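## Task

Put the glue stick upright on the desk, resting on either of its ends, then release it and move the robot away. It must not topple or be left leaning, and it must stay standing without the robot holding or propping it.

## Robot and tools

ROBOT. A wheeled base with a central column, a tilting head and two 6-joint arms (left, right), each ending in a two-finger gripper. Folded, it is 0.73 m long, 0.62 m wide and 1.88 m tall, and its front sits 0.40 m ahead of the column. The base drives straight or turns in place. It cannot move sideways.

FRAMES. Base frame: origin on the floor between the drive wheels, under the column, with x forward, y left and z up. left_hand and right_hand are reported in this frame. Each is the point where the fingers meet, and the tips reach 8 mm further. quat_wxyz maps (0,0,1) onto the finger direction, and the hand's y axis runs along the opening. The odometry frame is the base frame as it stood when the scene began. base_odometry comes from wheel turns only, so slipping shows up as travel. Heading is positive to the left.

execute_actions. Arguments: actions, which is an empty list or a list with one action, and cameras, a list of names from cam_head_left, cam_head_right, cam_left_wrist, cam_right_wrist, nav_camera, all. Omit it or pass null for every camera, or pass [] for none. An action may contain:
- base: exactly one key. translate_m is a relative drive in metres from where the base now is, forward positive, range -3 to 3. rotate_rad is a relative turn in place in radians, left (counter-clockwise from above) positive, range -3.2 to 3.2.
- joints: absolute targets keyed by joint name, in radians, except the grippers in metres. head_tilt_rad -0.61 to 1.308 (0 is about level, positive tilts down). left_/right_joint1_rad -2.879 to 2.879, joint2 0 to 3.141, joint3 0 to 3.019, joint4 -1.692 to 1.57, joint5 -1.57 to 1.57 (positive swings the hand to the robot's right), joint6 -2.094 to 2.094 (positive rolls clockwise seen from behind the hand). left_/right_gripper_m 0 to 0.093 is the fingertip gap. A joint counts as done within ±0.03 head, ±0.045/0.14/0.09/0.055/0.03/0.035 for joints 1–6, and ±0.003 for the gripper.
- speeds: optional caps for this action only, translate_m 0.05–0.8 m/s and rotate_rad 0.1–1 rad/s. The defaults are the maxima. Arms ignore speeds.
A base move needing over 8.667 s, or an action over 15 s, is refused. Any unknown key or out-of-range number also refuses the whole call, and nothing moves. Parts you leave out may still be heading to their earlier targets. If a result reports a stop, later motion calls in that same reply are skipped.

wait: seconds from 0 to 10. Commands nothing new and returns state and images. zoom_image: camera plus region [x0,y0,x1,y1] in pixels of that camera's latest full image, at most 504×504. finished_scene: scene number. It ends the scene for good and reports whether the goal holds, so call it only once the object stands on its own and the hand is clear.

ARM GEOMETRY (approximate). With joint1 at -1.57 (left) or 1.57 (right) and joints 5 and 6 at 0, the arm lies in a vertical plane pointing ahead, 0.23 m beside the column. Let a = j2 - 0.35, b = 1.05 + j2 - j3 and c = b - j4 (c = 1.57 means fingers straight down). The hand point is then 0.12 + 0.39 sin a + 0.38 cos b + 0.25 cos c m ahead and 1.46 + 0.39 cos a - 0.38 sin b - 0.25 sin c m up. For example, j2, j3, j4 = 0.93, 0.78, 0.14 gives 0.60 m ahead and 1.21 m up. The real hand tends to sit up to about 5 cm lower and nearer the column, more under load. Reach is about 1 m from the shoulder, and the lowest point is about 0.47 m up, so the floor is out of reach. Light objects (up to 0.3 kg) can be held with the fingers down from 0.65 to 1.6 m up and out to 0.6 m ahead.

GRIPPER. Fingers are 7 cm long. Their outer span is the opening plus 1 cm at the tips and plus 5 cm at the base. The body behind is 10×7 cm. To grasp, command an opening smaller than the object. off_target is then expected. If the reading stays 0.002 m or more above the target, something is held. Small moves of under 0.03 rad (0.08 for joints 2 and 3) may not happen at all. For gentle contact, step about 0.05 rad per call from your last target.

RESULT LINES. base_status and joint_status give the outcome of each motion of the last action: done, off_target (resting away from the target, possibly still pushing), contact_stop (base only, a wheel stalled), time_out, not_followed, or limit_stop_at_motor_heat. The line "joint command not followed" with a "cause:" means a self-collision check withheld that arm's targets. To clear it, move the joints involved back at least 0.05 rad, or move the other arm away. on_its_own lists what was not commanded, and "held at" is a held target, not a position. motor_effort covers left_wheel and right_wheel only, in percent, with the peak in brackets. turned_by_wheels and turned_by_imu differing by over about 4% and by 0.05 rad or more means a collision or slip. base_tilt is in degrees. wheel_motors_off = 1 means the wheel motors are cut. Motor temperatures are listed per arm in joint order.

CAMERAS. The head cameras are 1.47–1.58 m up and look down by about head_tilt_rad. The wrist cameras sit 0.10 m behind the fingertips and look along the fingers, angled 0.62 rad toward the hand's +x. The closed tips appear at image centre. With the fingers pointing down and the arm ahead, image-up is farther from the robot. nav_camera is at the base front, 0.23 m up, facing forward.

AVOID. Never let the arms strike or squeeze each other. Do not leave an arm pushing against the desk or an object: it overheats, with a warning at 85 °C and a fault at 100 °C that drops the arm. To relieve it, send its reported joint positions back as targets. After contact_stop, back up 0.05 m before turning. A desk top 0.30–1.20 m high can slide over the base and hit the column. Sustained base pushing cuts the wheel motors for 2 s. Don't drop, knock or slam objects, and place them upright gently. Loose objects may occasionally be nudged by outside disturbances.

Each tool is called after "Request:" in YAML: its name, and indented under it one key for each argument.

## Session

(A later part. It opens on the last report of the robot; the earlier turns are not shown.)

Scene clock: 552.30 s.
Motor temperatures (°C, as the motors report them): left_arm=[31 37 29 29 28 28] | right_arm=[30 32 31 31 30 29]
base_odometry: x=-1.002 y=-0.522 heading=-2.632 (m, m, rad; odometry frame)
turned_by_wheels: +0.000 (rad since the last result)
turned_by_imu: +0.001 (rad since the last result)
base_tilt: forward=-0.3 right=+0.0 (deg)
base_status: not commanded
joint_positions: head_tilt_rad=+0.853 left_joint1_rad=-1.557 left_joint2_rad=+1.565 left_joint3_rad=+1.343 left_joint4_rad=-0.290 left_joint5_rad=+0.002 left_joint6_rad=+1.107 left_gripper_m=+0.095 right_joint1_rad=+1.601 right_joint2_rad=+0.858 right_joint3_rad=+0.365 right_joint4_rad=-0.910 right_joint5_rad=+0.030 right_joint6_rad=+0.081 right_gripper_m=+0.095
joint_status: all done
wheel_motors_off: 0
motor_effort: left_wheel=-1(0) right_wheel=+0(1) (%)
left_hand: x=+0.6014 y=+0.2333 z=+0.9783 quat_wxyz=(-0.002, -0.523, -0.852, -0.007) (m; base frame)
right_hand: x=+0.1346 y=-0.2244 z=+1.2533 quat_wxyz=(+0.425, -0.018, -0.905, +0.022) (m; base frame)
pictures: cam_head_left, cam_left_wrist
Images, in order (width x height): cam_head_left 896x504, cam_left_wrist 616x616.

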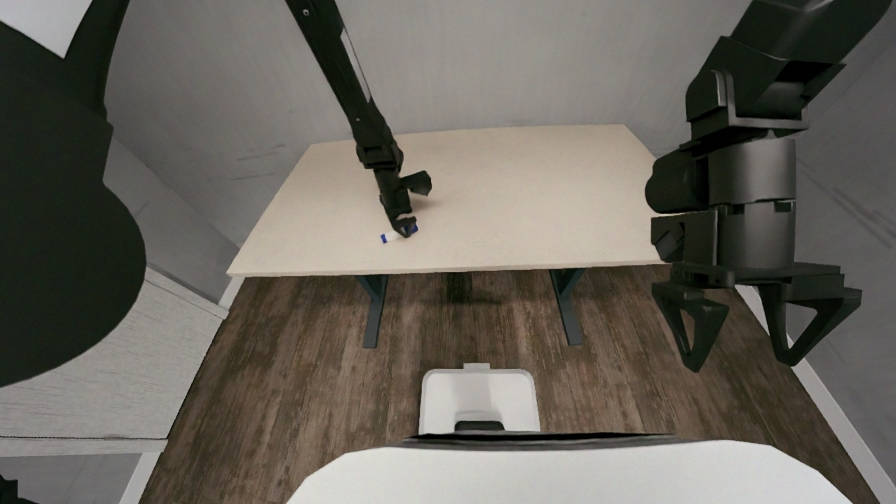

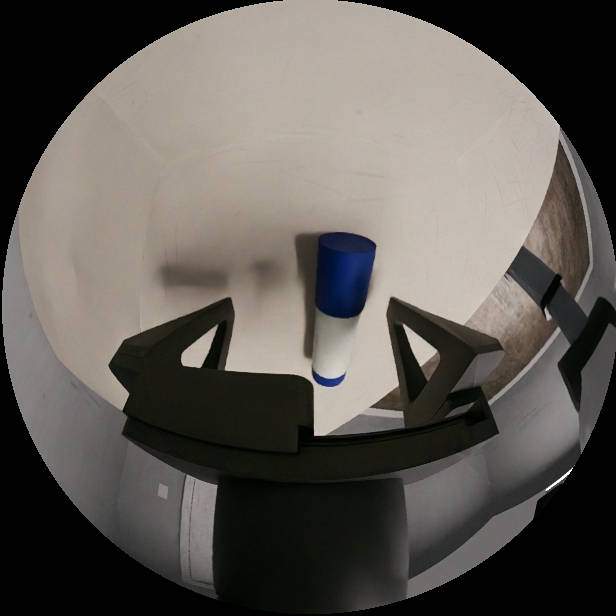

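Request:
execute_actions:
  actions:
    - {"joints": {"left_joint2_rad": 1.595, "left_joint3_rad": 1.303, "left_joint4_rad": -0.22}}
  cameras: ["cam_head_left", "cam_left_wrist"]

Scene clock: 629.07 s.
Motor temperatures (°C, as the motors report them): left_arm=[31 38 28 29 28 28] | right_arm=[30 32 31 31 30 29]
base_odometry: x=-1.002 y=-0.522 heading=-2.632 (m, m, rad; odometry frame)
turned_by_wheels: +0.000 (rad since the last result)
turned_by_imu: +0.001 (rad since the last result)
base_tilt: forward=-0.2 right=+0.2 (deg)
base_status: not commanded
joint_positions: head_tilt_rad=+0.853 left_joint1_rad=-1.557 left_joint2_rad=+1.576 left_joint3_rad=+1.304 left_joint4_rad=-0.231 left_joint5_rad=+0.002 left_joint6_rad=+1.107 left_gripper_m=+0.095 right_joint1_rad=+1.601 right_joint2_rad=+0.858 right_joint3_rad=+0.365 right_joint4_rad=-0.910 right_joint5_rad=+0.030 right_joint6_rad=+0.081 right_gripper_m=+0.095
joint_status: all done
wheel_motors_off: 0
motor_effort: left_wheel=-2(1) right_wheel=+0(1) (%)
left_hand: x=+0.5861 y=+0.2333 z=+0.9690 quat_wxyz=(-0.006, -0.523, -0.852, -0.009) (m; base frame)
right_hand: x=+0.1346 y=-0.2244 z=+1.2533 quat_wxyz=(+0.425, -0.018, -0.905, +0.022) (m; base frame)
pictures: cam_head_left, cam_left_wrist
Images, in order (width x height): cam_head_left 896x504, cam_left_wrist 616x616.

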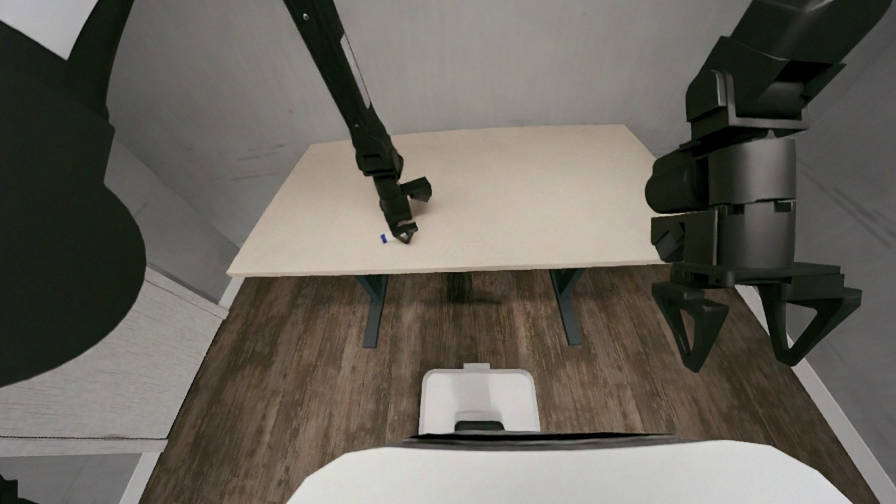

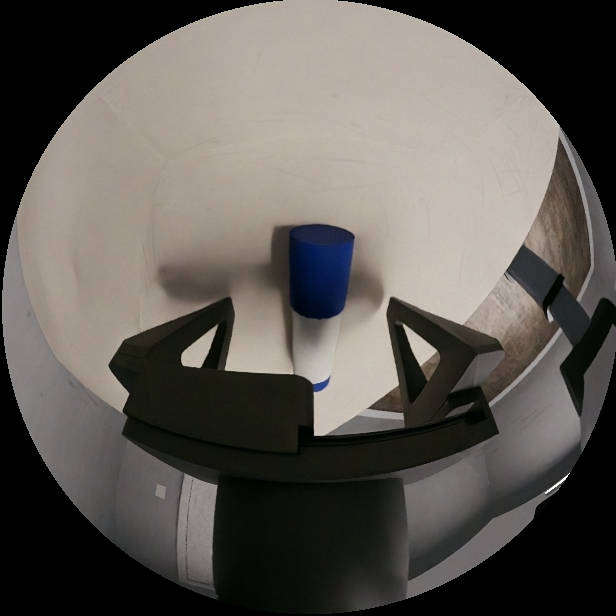

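Request:
zoom_image:
  camera: "cam_left_wrist"
  region: [210, 200, 430, 410]

Region (210, 200, 430, 410) of cam_left_wrist's 616x616 image, scaled by 2.291, with more detail than that image has; it fills the top 481 rows of this view, and the rest is white.

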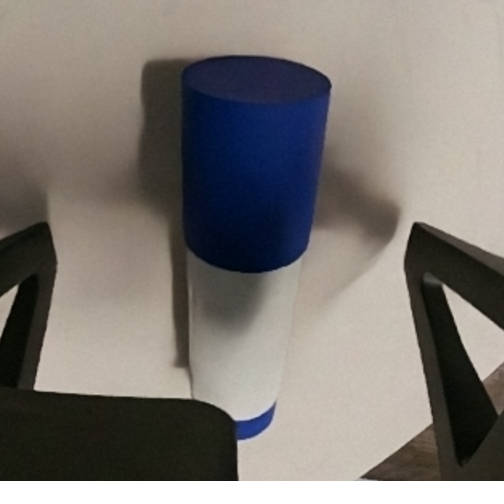

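Request:
execute_actions:
  actions:
    - {"joints": {"left_joint2_rad": 1.618, "left_joint4_rad": -0.195}}
  cameras: ["cam_head_left", "cam_left_wrist"]

Scene clock: 655.97 s.
Motor temperatures (°C, as the motors report them): left_arm=[31 38 28 29 28 28] | right_arm=[30 32 31 31 30 29]
base_odometry: x=-1.002 y=-0.522 heading=-2.632 (m, m, rad; odometry frame)
turned_by_wheels: +0.000 (rad since the last result)
turned_by_imu: +0.001 (rad since the last result)
base_tilt: forward=-0.2 right=+0.3 (deg)
base_status: not commanded
joint_positions: head_tilt_rad=+0.853 left_joint1_rad=-1.557 left_joint2_rad=+1.591 left_joint3_rad=+1.304 left_joint4_rad=-0.204 left_joint5_rad=+0.002 left_joint6_rad=+1.107 left_gripper_m=+0.095 right_joint1_rad=+1.601 right_joint2_rad=+0.858 right_joint3_rad=+0.365 right_joint4_rad=-0.910 right_joint5_rad=+0.030 right_joint6_rad=+0.081 right_gripper_m=+0.095
joint_status: all done
wheel_motors_off: 0
motor_effort: left_wheel=+1(2) right_wheel=+0(0) (%)
left_hand: x=+0.5853 y=+0.2333 z=+0.9621 quat_wxyz=(-0.011, -0.523, -0.852, -0.012) (m; base frame)
right_hand: x=+0.1346 y=-0.2244 z=+1.2533 quat_wxyz=(+0.425, -0.018, -0.905, +0.022) (m; base frame)
pictures: cam_head_left, cam_left_wrist
Images, in order (width x height): cam_head_left 896x504, cam_left_wrist 616x616.

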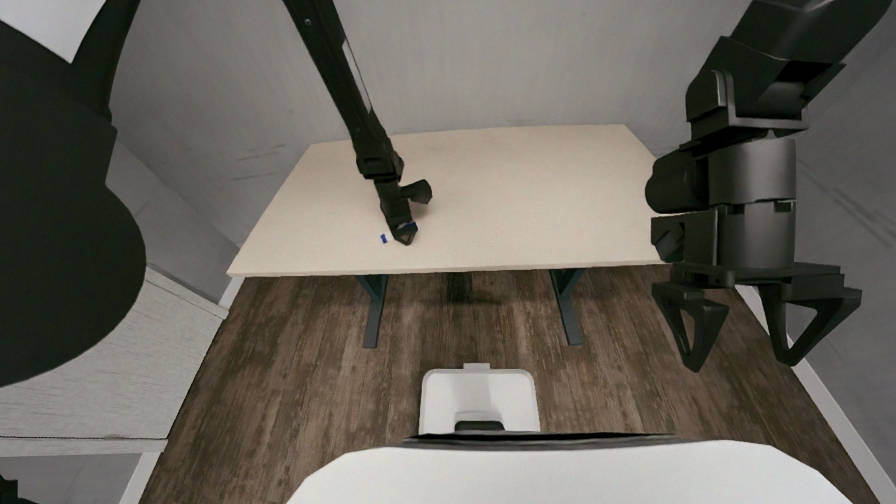

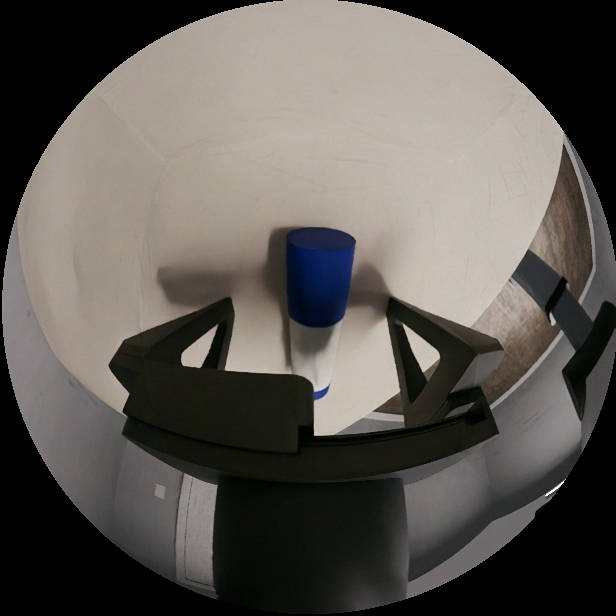

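Request:
zoom_image:
  camera: "cam_left_wrist"
  region: [210, 200, 430, 410]

Region (210, 200, 430, 410) of cam_left_wrist's 616x616 image, scaled by 2.291, with more detail than that image has; it fills the top 481 rows of this view, and the rest is white.

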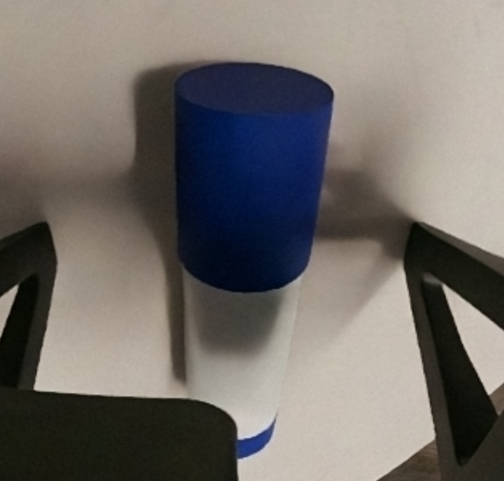

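Request:
execute_actions:
  actions:
    - {"joints": {"left_gripper_m": 0.012}}
  cameras: ["cam_head_left", "cam_left_wrist"]

Scene clock: 675.73 s.
Motor temperatures (°C, as the motors report them): left_arm=[31 38 28 29 28 28] | right_arm=[30 32 31 31 30 29]
base_odometry: x=-1.002 y=-0.522 heading=-2.632 (m, m, rad; odometry frame)
turned_by_wheels: +0.000 (rad since the last result)
turned_by_imu: +0.001 (rad since the last result)
base_tilt: forward=-0.3 right=+0.1 (deg)
base_status: not commanded
joint_positions: head_tilt_rad=+0.853 left_joint1_rad=-1.557 left_joint2_rad=+1.592 left_joint3_rad=+1.304 left_joint4_rad=-0.204 left_joint5_rad=+0.001 left_joint6_rad=+1.107 left_gripper_m=+0.027 right_joint1_rad=+1.601 right_joint2_rad=+0.858 right_joint3_rad=+0.365 right_joint4_rad=-0.910 right_joint5_rad=+0.030 right_joint6_rad=+0.081 right_gripper_m=+0.095
joint_status: left_gripper_m off_target (ended at +0.027, target +0.012)
wheel_motors_off: 0
motor_effort: left_wheel=-1(2) right_wheel=+1(1) (%)
left_hand: x=+0.5850 y=+0.2334 z=+0.9618 quat_wxyz=(-0.010, -0.523, -0.852, -0.013) (m; base frame)
right_hand: x=+0.1346 y=-0.2244 z=+1.2533 quat_wxyz=(+0.425, -0.018, -0.905, +0.022) (m; base frame)
pictures: cam_head_left, cam_left_wrist
Images, in order (width x height): cam_head_left 896x504, cam_left_wrist 616x616.

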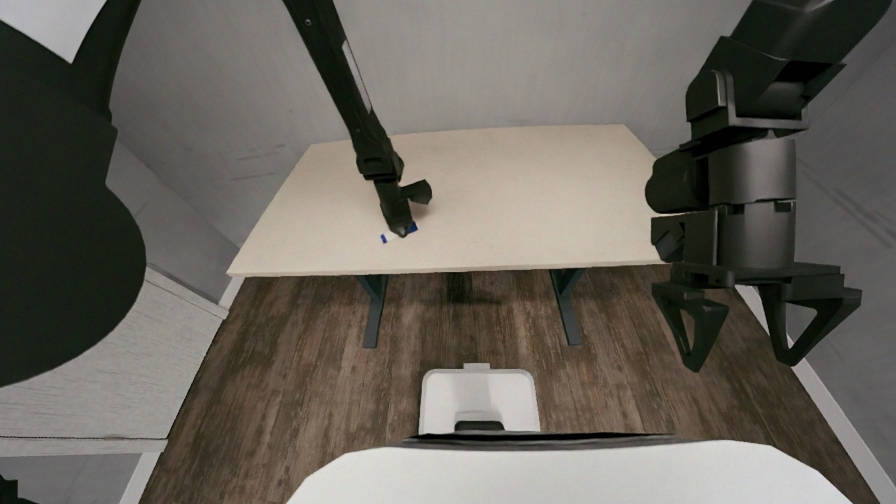

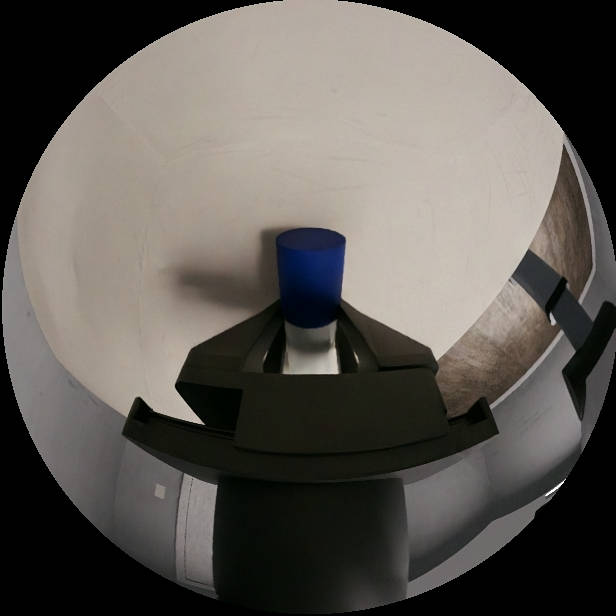

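Request:
execute_actions:
  actions:
    - {"joints": {"left_joint2_rad": 1.45}}
  cameras: ["cam_head_left", "cam_left_wrist"]

Scene clock: 770.53 s.
Motor temperatures (°C, as the motors report them): left_arm=[31 38 28 29 28 28] | right_arm=[30 32 31 31 30 29]
base_odometry: x=-1.002 y=-0.522 heading=-2.632 (m, m, rad; odometry frame)
turned_by_wheels: +0.000 (rad since the last result)
turned_by_imu: +0.001 (rad since the last result)
base_tilt: forward=-0.3 right=+0.2 (deg)
base_status: not commanded
joint_positions: head_tilt_rad=+0.853 left_joint1_rad=-1.557 left_joint2_rad=+1.438 left_joint3_rad=+1.297 left_joint4_rad=-0.202 left_joint5_rad=+0.001 left_joint6_rad=+1.107 left_gripper_m=+0.027 right_joint1_rad=+1.601 right_joint2_rad=+0.858 right_joint3_rad=+0.365 right_joint4_rad=-0.910 right_joint5_rad=+0.030 right_joint6_rad=+0.081 right_gripper_m=+0.095
joint_status: all done
wheel_motors_off: 0
motor_effort: left_wheel=+0(2) right_wheel=+0(1) (%)
left_hand: x=+0.6522 y=+0.2330 z=+1.0372 quat_wxyz=(-0.074, -0.521, -0.849, -0.052) (m; base frame)
right_hand: x=+0.1346 y=-0.2244 z=+1.2533 quat_wxyz=(+0.425, -0.018, -0.905, +0.022) (m; base frame)
pictures: cam_head_left, cam_left_wrist
Images, in order (width x height): cam_head_left 896x504, cam_left_wrist 616x616.

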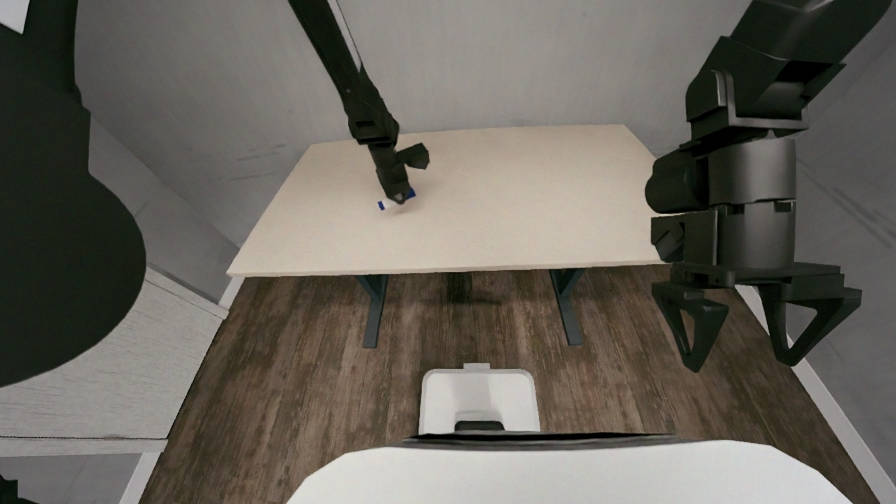

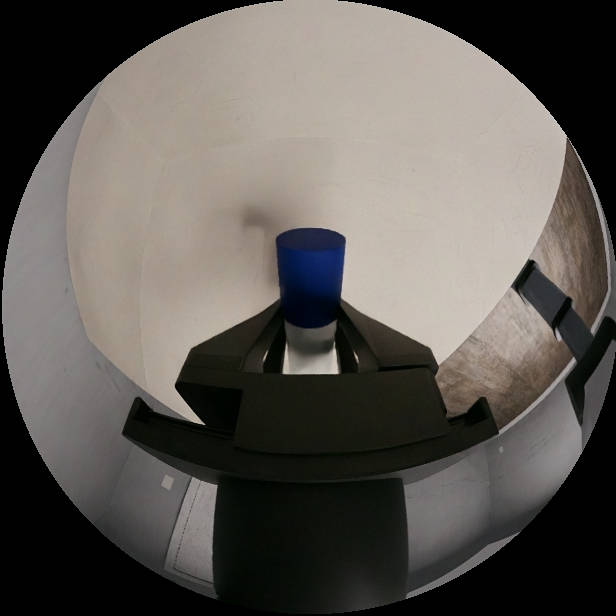

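Request:
execute_actions:
  actions:
    - {"base": {"translate_m": -0.25}, "joints": {"left_joint4_rad": 1.19, "left_joint6_rad": 0.0, "head_tilt_rad": 0.62}}
  cameras: ["cam_head_left", "cam_head_right", "cam_left_wrist"]

Scene clock: 782.37 s.
Motor temperatures (°C, as the motors report them): left_arm=[31 38 29 29 28 28] | right_arm=[30 32 31 31 30 29]
base_odometry: x=-0.784 y=-0.400 heading=-2.632 (m, m, rad; odometry frame)
turned_by_wheels: +0.000 (rad since the last result)
turned_by_imu: +0.001 (rad since the last result)
base_tilt: forward=-0.3 right=+0.3 (deg)
base_status: done
joint_positions: head_tilt_rad=+0.637 left_joint1_rad=-1.557 left_joint2_rad=+1.438 left_joint3_rad=+1.297 left_joint4_rad=+1.171 left_joint5_rad=+0.000 left_joint6_rad=+0.008 left_gripper_m=+0.027 right_joint1_rad=+1.601 right_joint2_rad=+0.857 right_joint3_rad=+0.364 right_joint4_rad=-0.910 right_joint5_rad=+0.030 right_joint6_rad=+0.081 right_gripper_m=+0.095
joint_status: all done
wheel_motors_off: 0
motor_effort: left_wheel=-3(30) right_wheel=-2(49) (%)
left_hand: x=+0.8537 y=+0.2318 z=+1.2743 quat_wxyz=(-0.701, -0.005, -0.713, -0.009) (m; base frame)
right_hand: x=+0.1345 y=-0.2244 z=+1.2533 quat_wxyz=(+0.425, -0.018, -0.905, +0.022) (m; base frame)
pictures: cam_head_left, cam_head_right, cam_left_wrist
Images, in order (width x height): cam_head_left 896x504, cam_head_right 896x504, cam_left_wrist 616x616.

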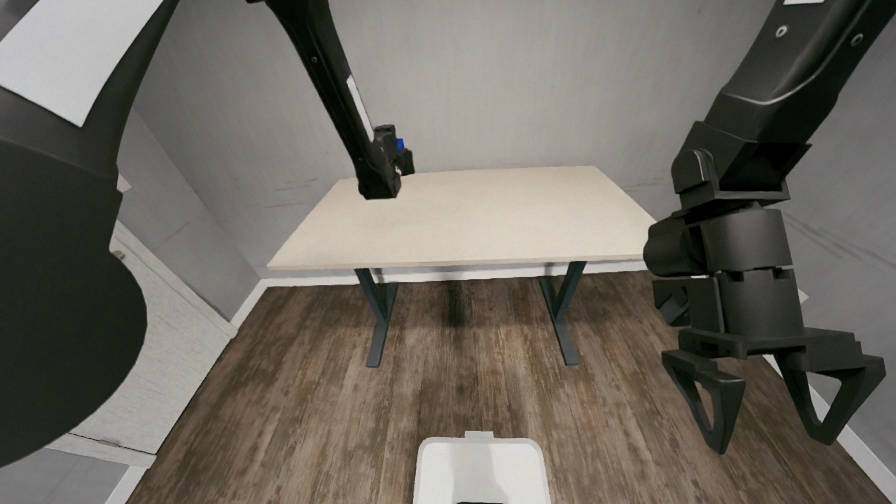

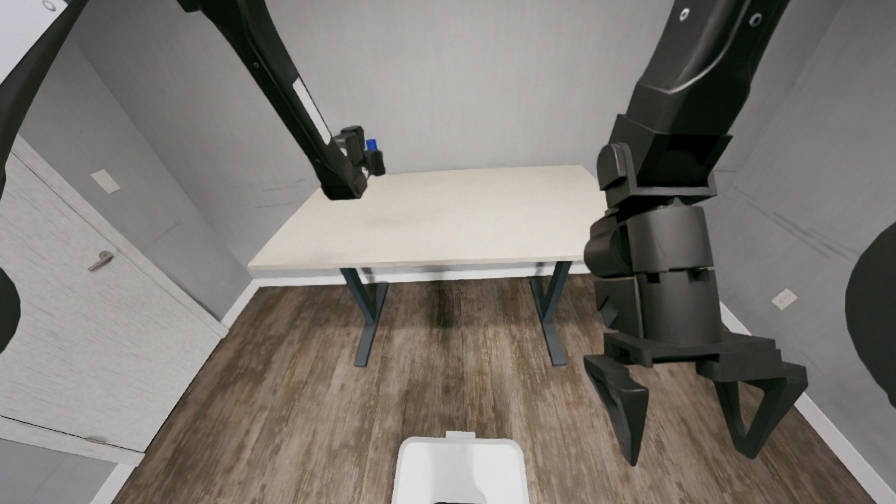

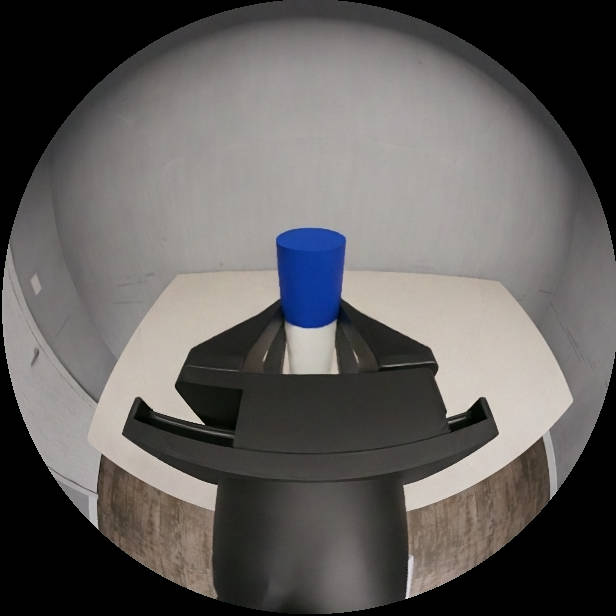

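Request:
execute_actions:
  actions:
    - {"joints": {"left_joint2_rad": 2.0, "left_joint3_rad": 1.865, "left_joint4_rad": 1.2}}
  cameras: ["cam_head_left", "cam_head_right", "cam_left_wrist"]

Scene clock: 800.30 s.
Motor temperatures (°C, as the motors report them): left_arm=[31 39 29 29 28 28] | right_arm=[30 32 31 31 30 29]
base_odometry: x=-0.784 y=-0.400 heading=-2.632 (m, m, rad; odometry frame)
turned_by_wheels: +0.000 (rad since the last result)
turned_by_imu: +0.001 (rad since the last result)
base_tilt: forward=-0.3 right=+0.2 (deg)
base_status: not commanded
joint_positions: head_tilt_rad=+0.637 left_joint1_rad=-1.557 left_joint2_rad=+2.027 left_joint3_rad=+1.837 left_joint4_rad=+1.187 left_joint5_rad=+0.000 left_joint6_rad=+0.008 left_gripper_m=+0.027 right_joint1_rad=+1.601 right_joint2_rad=+0.857 right_joint3_rad=+0.364 right_joint4_rad=-0.910 right_joint5_rad=+0.030 right_joint6_rad=+0.081 right_gripper_m=+0.095
joint_status: all done
wheel_motors_off: 0
motor_effort: left_wheel=-2(2) right_wheel=-3(3) (%)
left_hand: x=+0.8769 y=+0.2347 z=+1.0403 quat_wxyz=(-0.689, -0.005, -0.725, -0.009) (m; base frame)
right_hand: x=+0.1345 y=-0.2244 z=+1.2533 quat_wxyz=(+0.425, -0.018, -0.905, +0.022) (m; base frame)
pictures: cam_head_left, cam_head_right, cam_left_wrist
Images, in order (width x height): cam_head_left 896x504, cam_head_right 896x504, cam_left_wrist 616x616.

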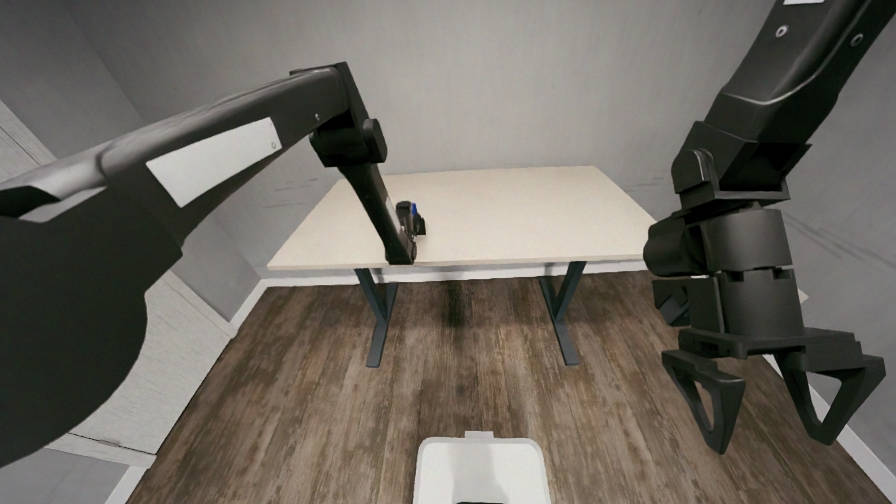

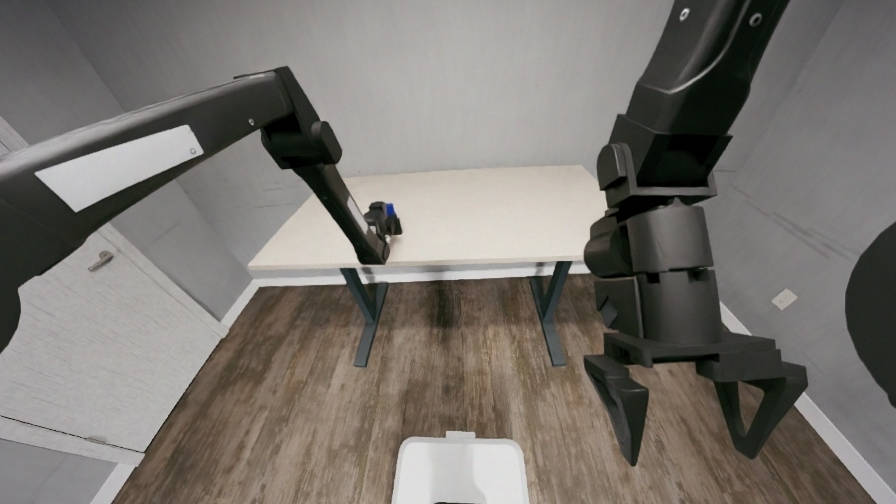

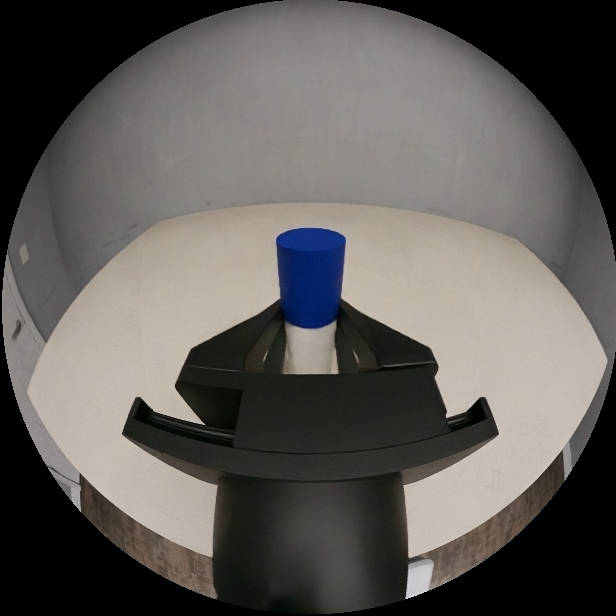

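Request:
zoom_image:
  camera: "cam_head_right"
  region: [330, 180, 450, 290]

Request:
zoom_image:
  camera: "cam_head_left"
  region: [360, 180, 480, 290]

Region (330, 180, 450, 290) of cam_head_right's 896x504 image, scaled by 4.200, with more detail than that image has; it fills the top 462 rows of this view, and the rest is white.

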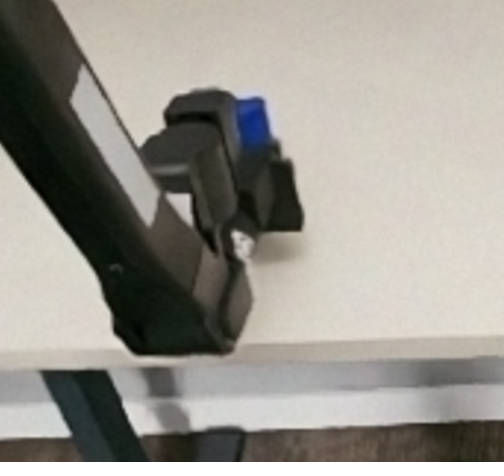

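Region (360, 180, 480, 290) of cam_head_left's 896x504 image, scaled by 4.200, with more detail than that image has; it fills the top 462 rows of this view, and the rest is white.

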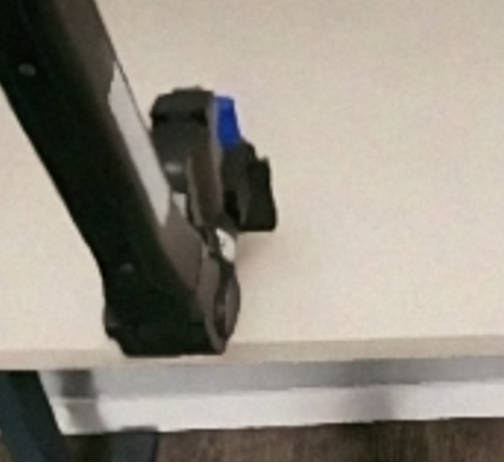

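Request:
execute_actions:
  actions:
    - {"joints": {"left_joint2_rad": 2.045, "left_joint3_rad": 1.915, "left_joint4_rad": 1.255}}
  cameras: ["cam_head_left", "cam_left_wrist"]

Scene clock: 865.80 s.
Motor temperatures (°C, as the motors report them): left_arm=[31 42 30 29 28 28] | right_arm=[30 32 31 31 30 29]
base_odometry: x=-0.784 y=-0.400 heading=-2.632 (m, m, rad; odometry frame)
turned_by_wheels: +0.000 (rad since the last result)
turned_by_imu: +0.001 (rad since the last result)
base_tilt: forward=-0.4 right=+0.1 (deg)
base_status: not commanded
joint_positions: head_tilt_rad=+0.637 left_joint1_rad=-1.557 left_joint2_rad=+2.034 left_joint3_rad=+1.893 left_joint4_rad=+1.235 left_joint5_rad=+0.000 left_joint6_rad=+0.008 left_gripper_m=+0.027 right_joint1_rad=+1.601 right_joint2_rad=+0.857 right_joint3_rad=+0.364 right_joint4_rad=-0.910 right_joint5_rad=+0.030 right_joint6_rad=+0.081 right_gripper_m=+0.095
joint_status: all done
wheel_motors_off: 0
motor_effort: left_wheel=-3(3) right_wheel=-3(3) (%)
left_hand: x=+0.8943 y=+0.2345 z=+1.0682 quat_wxyz=(-0.723, -0.005, -0.690, -0.009) (m; base frame)
right_hand: x=+0.1345 y=-0.2244 z=+1.2533 quat_wxyz=(+0.425, -0.018, -0.905, +0.022) (m; base frame)
pictures: cam_head_left, cam_left_wrist
Images, in order (width x height): cam_head_left 896x504, cam_left_wrist 616x616.

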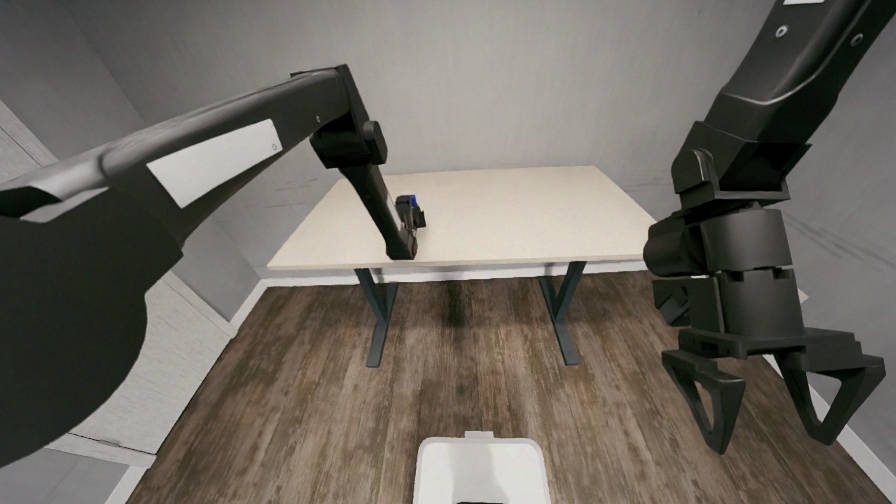

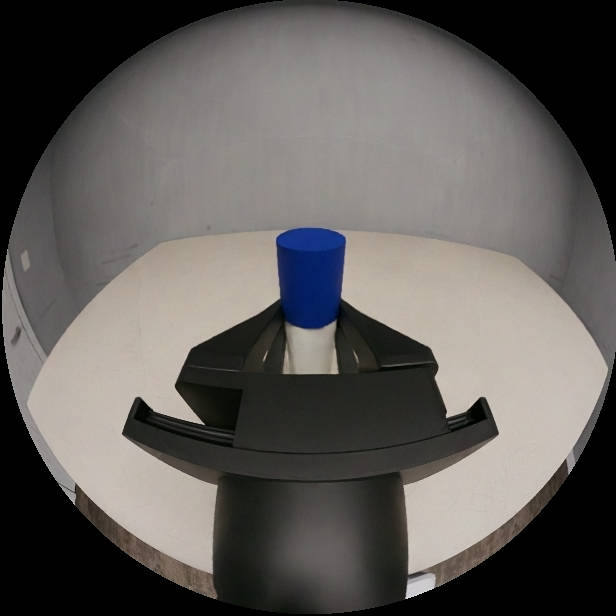

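Request:
execute_actions:
  actions:
    - {"joints": {"left_joint2_rad": 2.08}}
  cameras: ["cam_left_wrist"]

Scene clock: 891.67 s.
Motor temperatures (°C, as the motors report them): left_arm=[31 41 31 29 28 28] | right_arm=[30 32 31 31 30 29]
base_odometry: x=-0.784 y=-0.400 heading=-2.632 (m, m, rad; odometry frame)
turned_by_wheels: +0.000 (rad since the last result)
turned_by_imu: +0.001 (rad since the last result)
base_tilt: forward=-0.3 right=+0.1 (deg)
base_status: not commanded
joint_positions: head_tilt_rad=+0.637 left_joint1_rad=-1.557 left_joint2_rad=+2.065 left_joint3_rad=+1.893 left_joint4_rad=+1.235 left_joint5_rad=+0.000 left_joint6_rad=+0.008 left_gripper_m=+0.027 right_joint1_rad=+1.601 right_joint2_rad=+0.857 right_joint3_rad=+0.364 right_joint4_rad=-0.910 right_joint5_rad=+0.030 right_joint6_rad=+0.081 right_gripper_m=+0.095
joint_status: all done
wheel_motors_off: 0
motor_effort: left_wheel=-3(5) right_wheel=-3(3) (%)
left_hand: x=+0.8820 y=+0.2347 z=+1.0445 quat_wxyz=(-0.713, -0.005, -0.701, -0.009) (m; base frame)
right_hand: x=+0.1345 y=-0.2244 z=+1.2533 quat_wxyz=(+0.425, -0.018, -0.905, +0.022) (m; base frame)
pictures: cam_left_wrist
Images, in order (width x height): cam_left_wrist 616x616.

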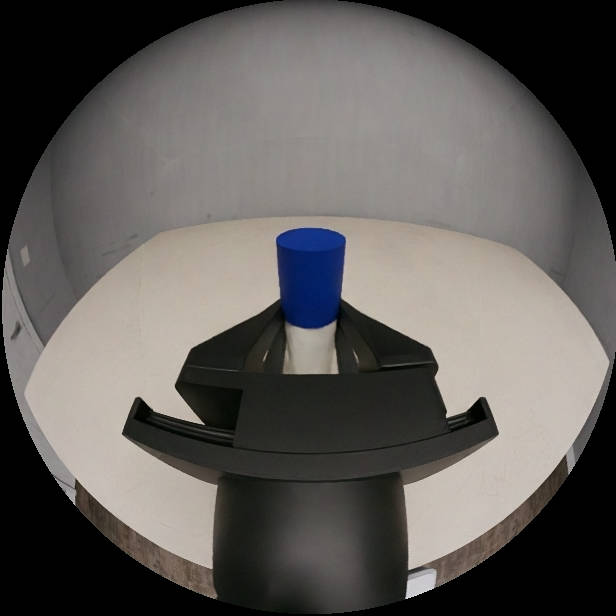

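Request:
execute_actions:
  actions:
    - {"joints": {"left_joint2_rad": 2.108}}
  cameras: ["cam_left_wrist", "cam_head_left"]

Scene clock: 906.57 s.
Motor temperatures (°C, as the motors report them): left_arm=[31 41 31 29 28 28] | right_arm=[30 32 31 31 30 29]
base_odometry: x=-0.784 y=-0.400 heading=-2.632 (m, m, rad; odometry frame)
turned_by_wheels: +0.000 (rad since the last result)
turned_by_imu: +0.001 (rad since the last result)
base_tilt: forward=-0.4 right=+0.2 (deg)
base_status: not commanded
joint_positions: head_tilt_rad=+0.637 left_joint1_rad=-1.557 left_joint2_rad=+2.092 left_joint3_rad=+1.893 left_joint4_rad=+1.235 left_joint5_rad=+0.000 left_joint6_rad=+0.008 left_gripper_m=+0.027 right_joint1_rad=+1.601 right_joint2_rad=+0.857 right_joint3_rad=+0.364 right_joint4_rad=-0.910 right_joint5_rad=+0.030 right_joint6_rad=+0.081 right_gripper_m=+0.095
joint_status: all done
wheel_motors_off: 0
motor_effort: left_wheel=-6(1) right_wheel=-3(3) (%)
left_hand: x=+0.8707 y=+0.2348 z=+1.0245 quat_wxyz=(-0.703, -0.005, -0.711, -0.009) (m; base frame)
right_hand: x=+0.1345 y=-0.2244 z=+1.2533 quat_wxyz=(+0.425, -0.018, -0.905, +0.022) (m; base frame)
pictures: cam_head_left, cam_left_wrist
Images, in order (width x height): cam_head_left 896x504, cam_left_wrist 616x616.

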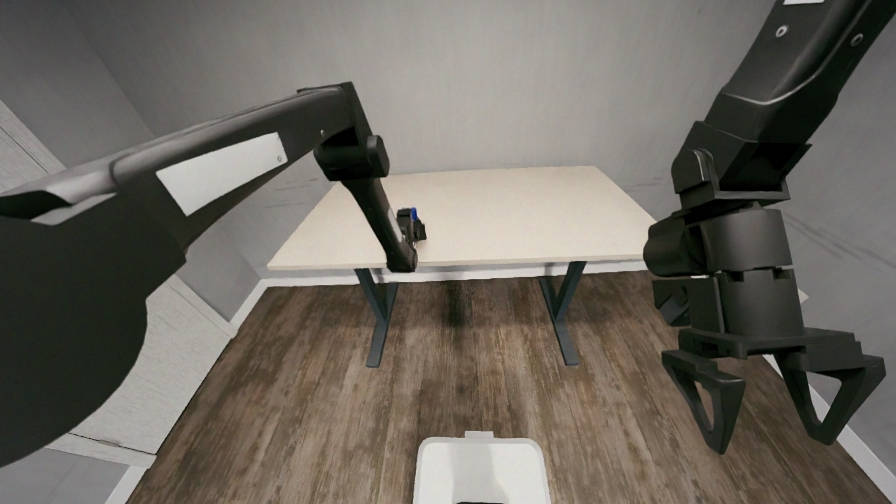

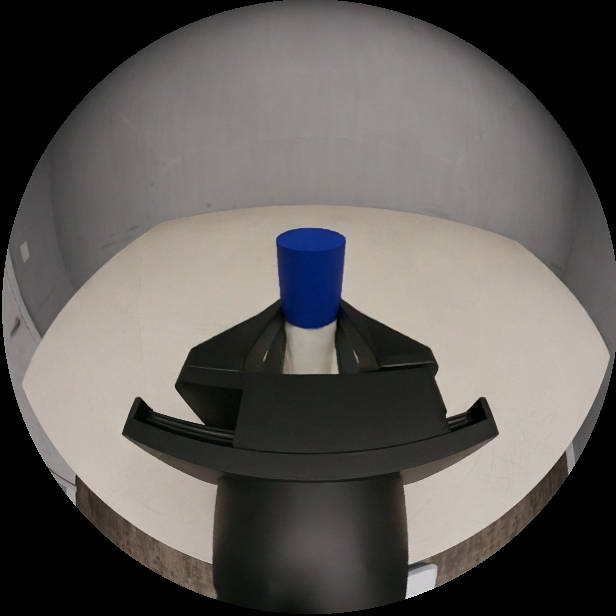

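Request:
execute_actions:
  actions:
    - {"joints": {"left_joint2_rad": 2.125}}
  cameras: ["cam_left_wrist", "cam_head_left"]

Scene clock: 919.27 s.
Motor temperatures (°C, as the motors report them): left_arm=[31 41 31 29 28 28] | right_arm=[30 32 31 31 30 29]
base_odometry: x=-0.784 y=-0.400 heading=-2.632 (m, m, rad; odometry frame)
turned_by_wheels: +0.000 (rad since the last result)
turned_by_imu: +0.001 (rad since the last result)
base_tilt: forward=-0.4 right=+0.2 (deg)
base_status: not commanded
joint_positions: head_tilt_rad=+0.637 left_joint1_rad=-1.557 left_joint2_rad=+2.094 left_joint3_rad=+1.893 left_joint4_rad=+1.238 left_joint5_rad=+0.000 left_joint6_rad=+0.008 left_gripper_m=+0.027 right_joint1_rad=+1.601 right_joint2_rad=+0.857 right_joint3_rad=+0.364 right_joint4_rad=-0.910 right_joint5_rad=+0.030 right_joint6_rad=+0.081 right_gripper_m=+0.095
joint_status: all done
wheel_motors_off: 0
motor_effort: left_wheel=-2(4) right_wheel=-3(3) (%)
left_hand: x=+0.8699 y=+0.2348 z=+1.0238 quat_wxyz=(-0.704, -0.005, -0.710, -0.009) (m; base frame)
right_hand: x=+0.1345 y=-0.2244 z=+1.2533 quat_wxyz=(+0.425, -0.018, -0.905, +0.022) (m; base frame)
pictures: cam_head_left, cam_left_wrist
Images, in order (width x height): cam_head_left 896x504, cam_left_wrist 616x616.

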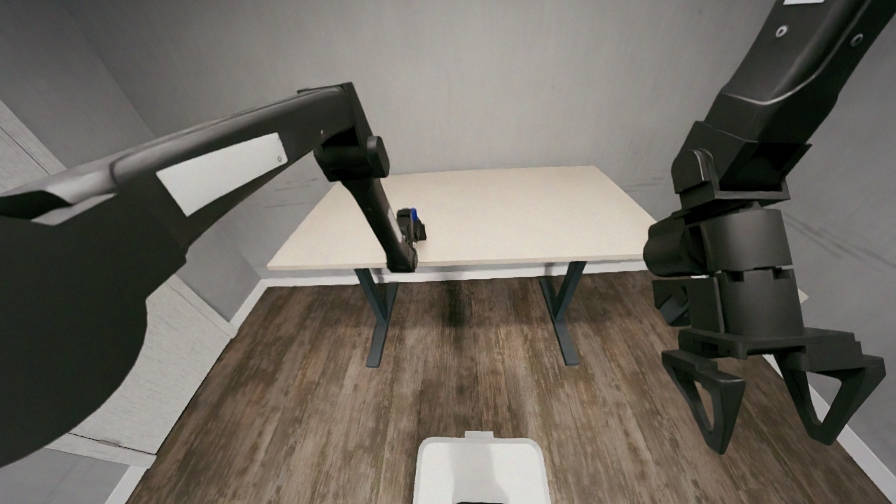

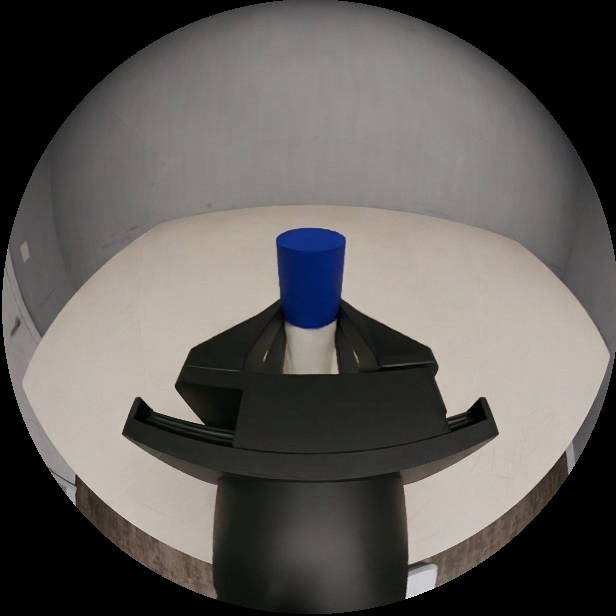

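Request:
execute_actions:
  actions:
    - {"joints": {"left_joint2_rad": 2.098, "left_gripper_m": 0.093}}
  cameras: ["cam_left_wrist", "cam_head_left"]

Scene clock: 936.27 s.
Motor temperatures (°C, as the motors report them): left_arm=[31 41 31 29 28 28] | right_arm=[30 32 31 31 30 29]
base_odometry: x=-0.784 y=-0.400 heading=-2.632 (m, m, rad; odometry frame)
turned_by_wheels: +0.000 (rad since the last result)
turned_by_imu: +0.001 (rad since the last result)
base_tilt: forward=-0.3 right=+0.2 (deg)
base_status: not commanded
joint_positions: head_tilt_rad=+0.637 left_joint1_rad=-1.557 left_joint2_rad=+2.094 left_joint3_rad=+1.893 left_joint4_rad=+1.238 left_joint5_rad=+0.000 left_joint6_rad=+0.008 left_gripper_m=+0.093 right_joint1_rad=+1.601 right_joint2_rad=+0.857 right_joint3_rad=+0.364 right_joint4_rad=-0.910 right_joint5_rad=+0.030 right_joint6_rad=+0.081 right_gripper_m=+0.095
joint_status: all done
wheel_motors_off: 0
motor_effort: left_wheel=-4(2) right_wheel=-3(3) (%)
left_hand: x=+0.8699 y=+0.2348 z=+1.0238 quat_wxyz=(-0.704, -0.005, -0.710, -0.009) (m; base frame)
right_hand: x=+0.1345 y=-0.2244 z=+1.2533 quat_wxyz=(+0.425, -0.018, -0.905, +0.022) (m; base frame)
pictures: cam_head_left, cam_left_wrist
Images, in order (width x height): cam_head_left 896x504, cam_left_wrist 616x616.

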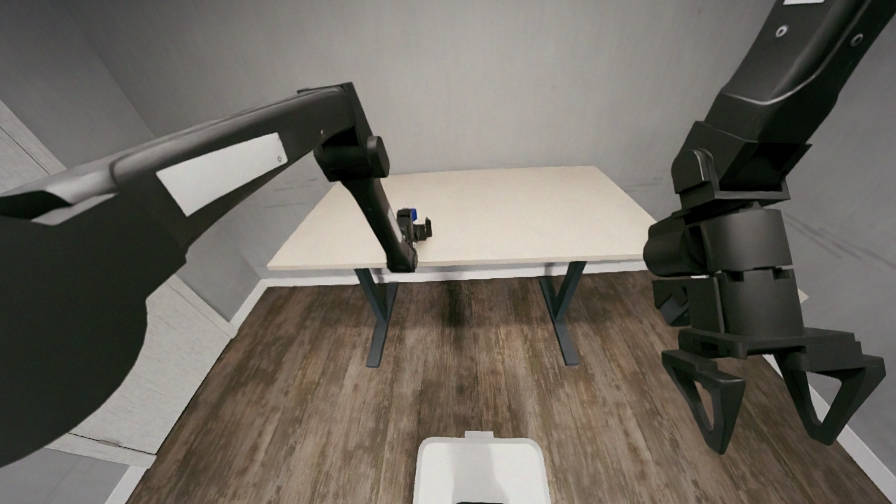

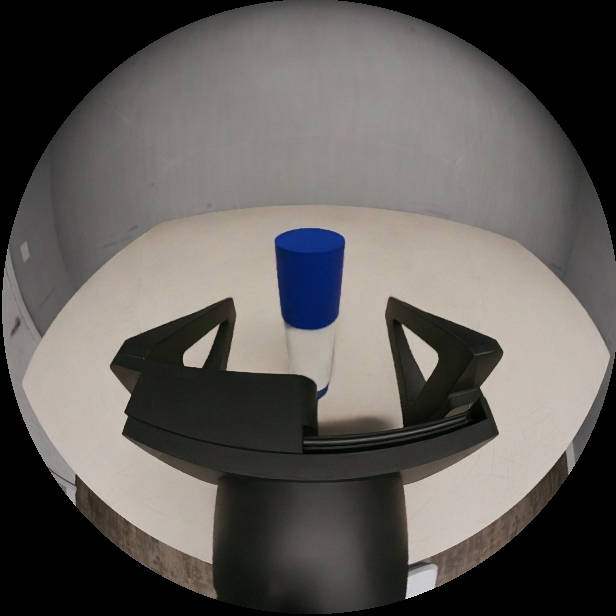

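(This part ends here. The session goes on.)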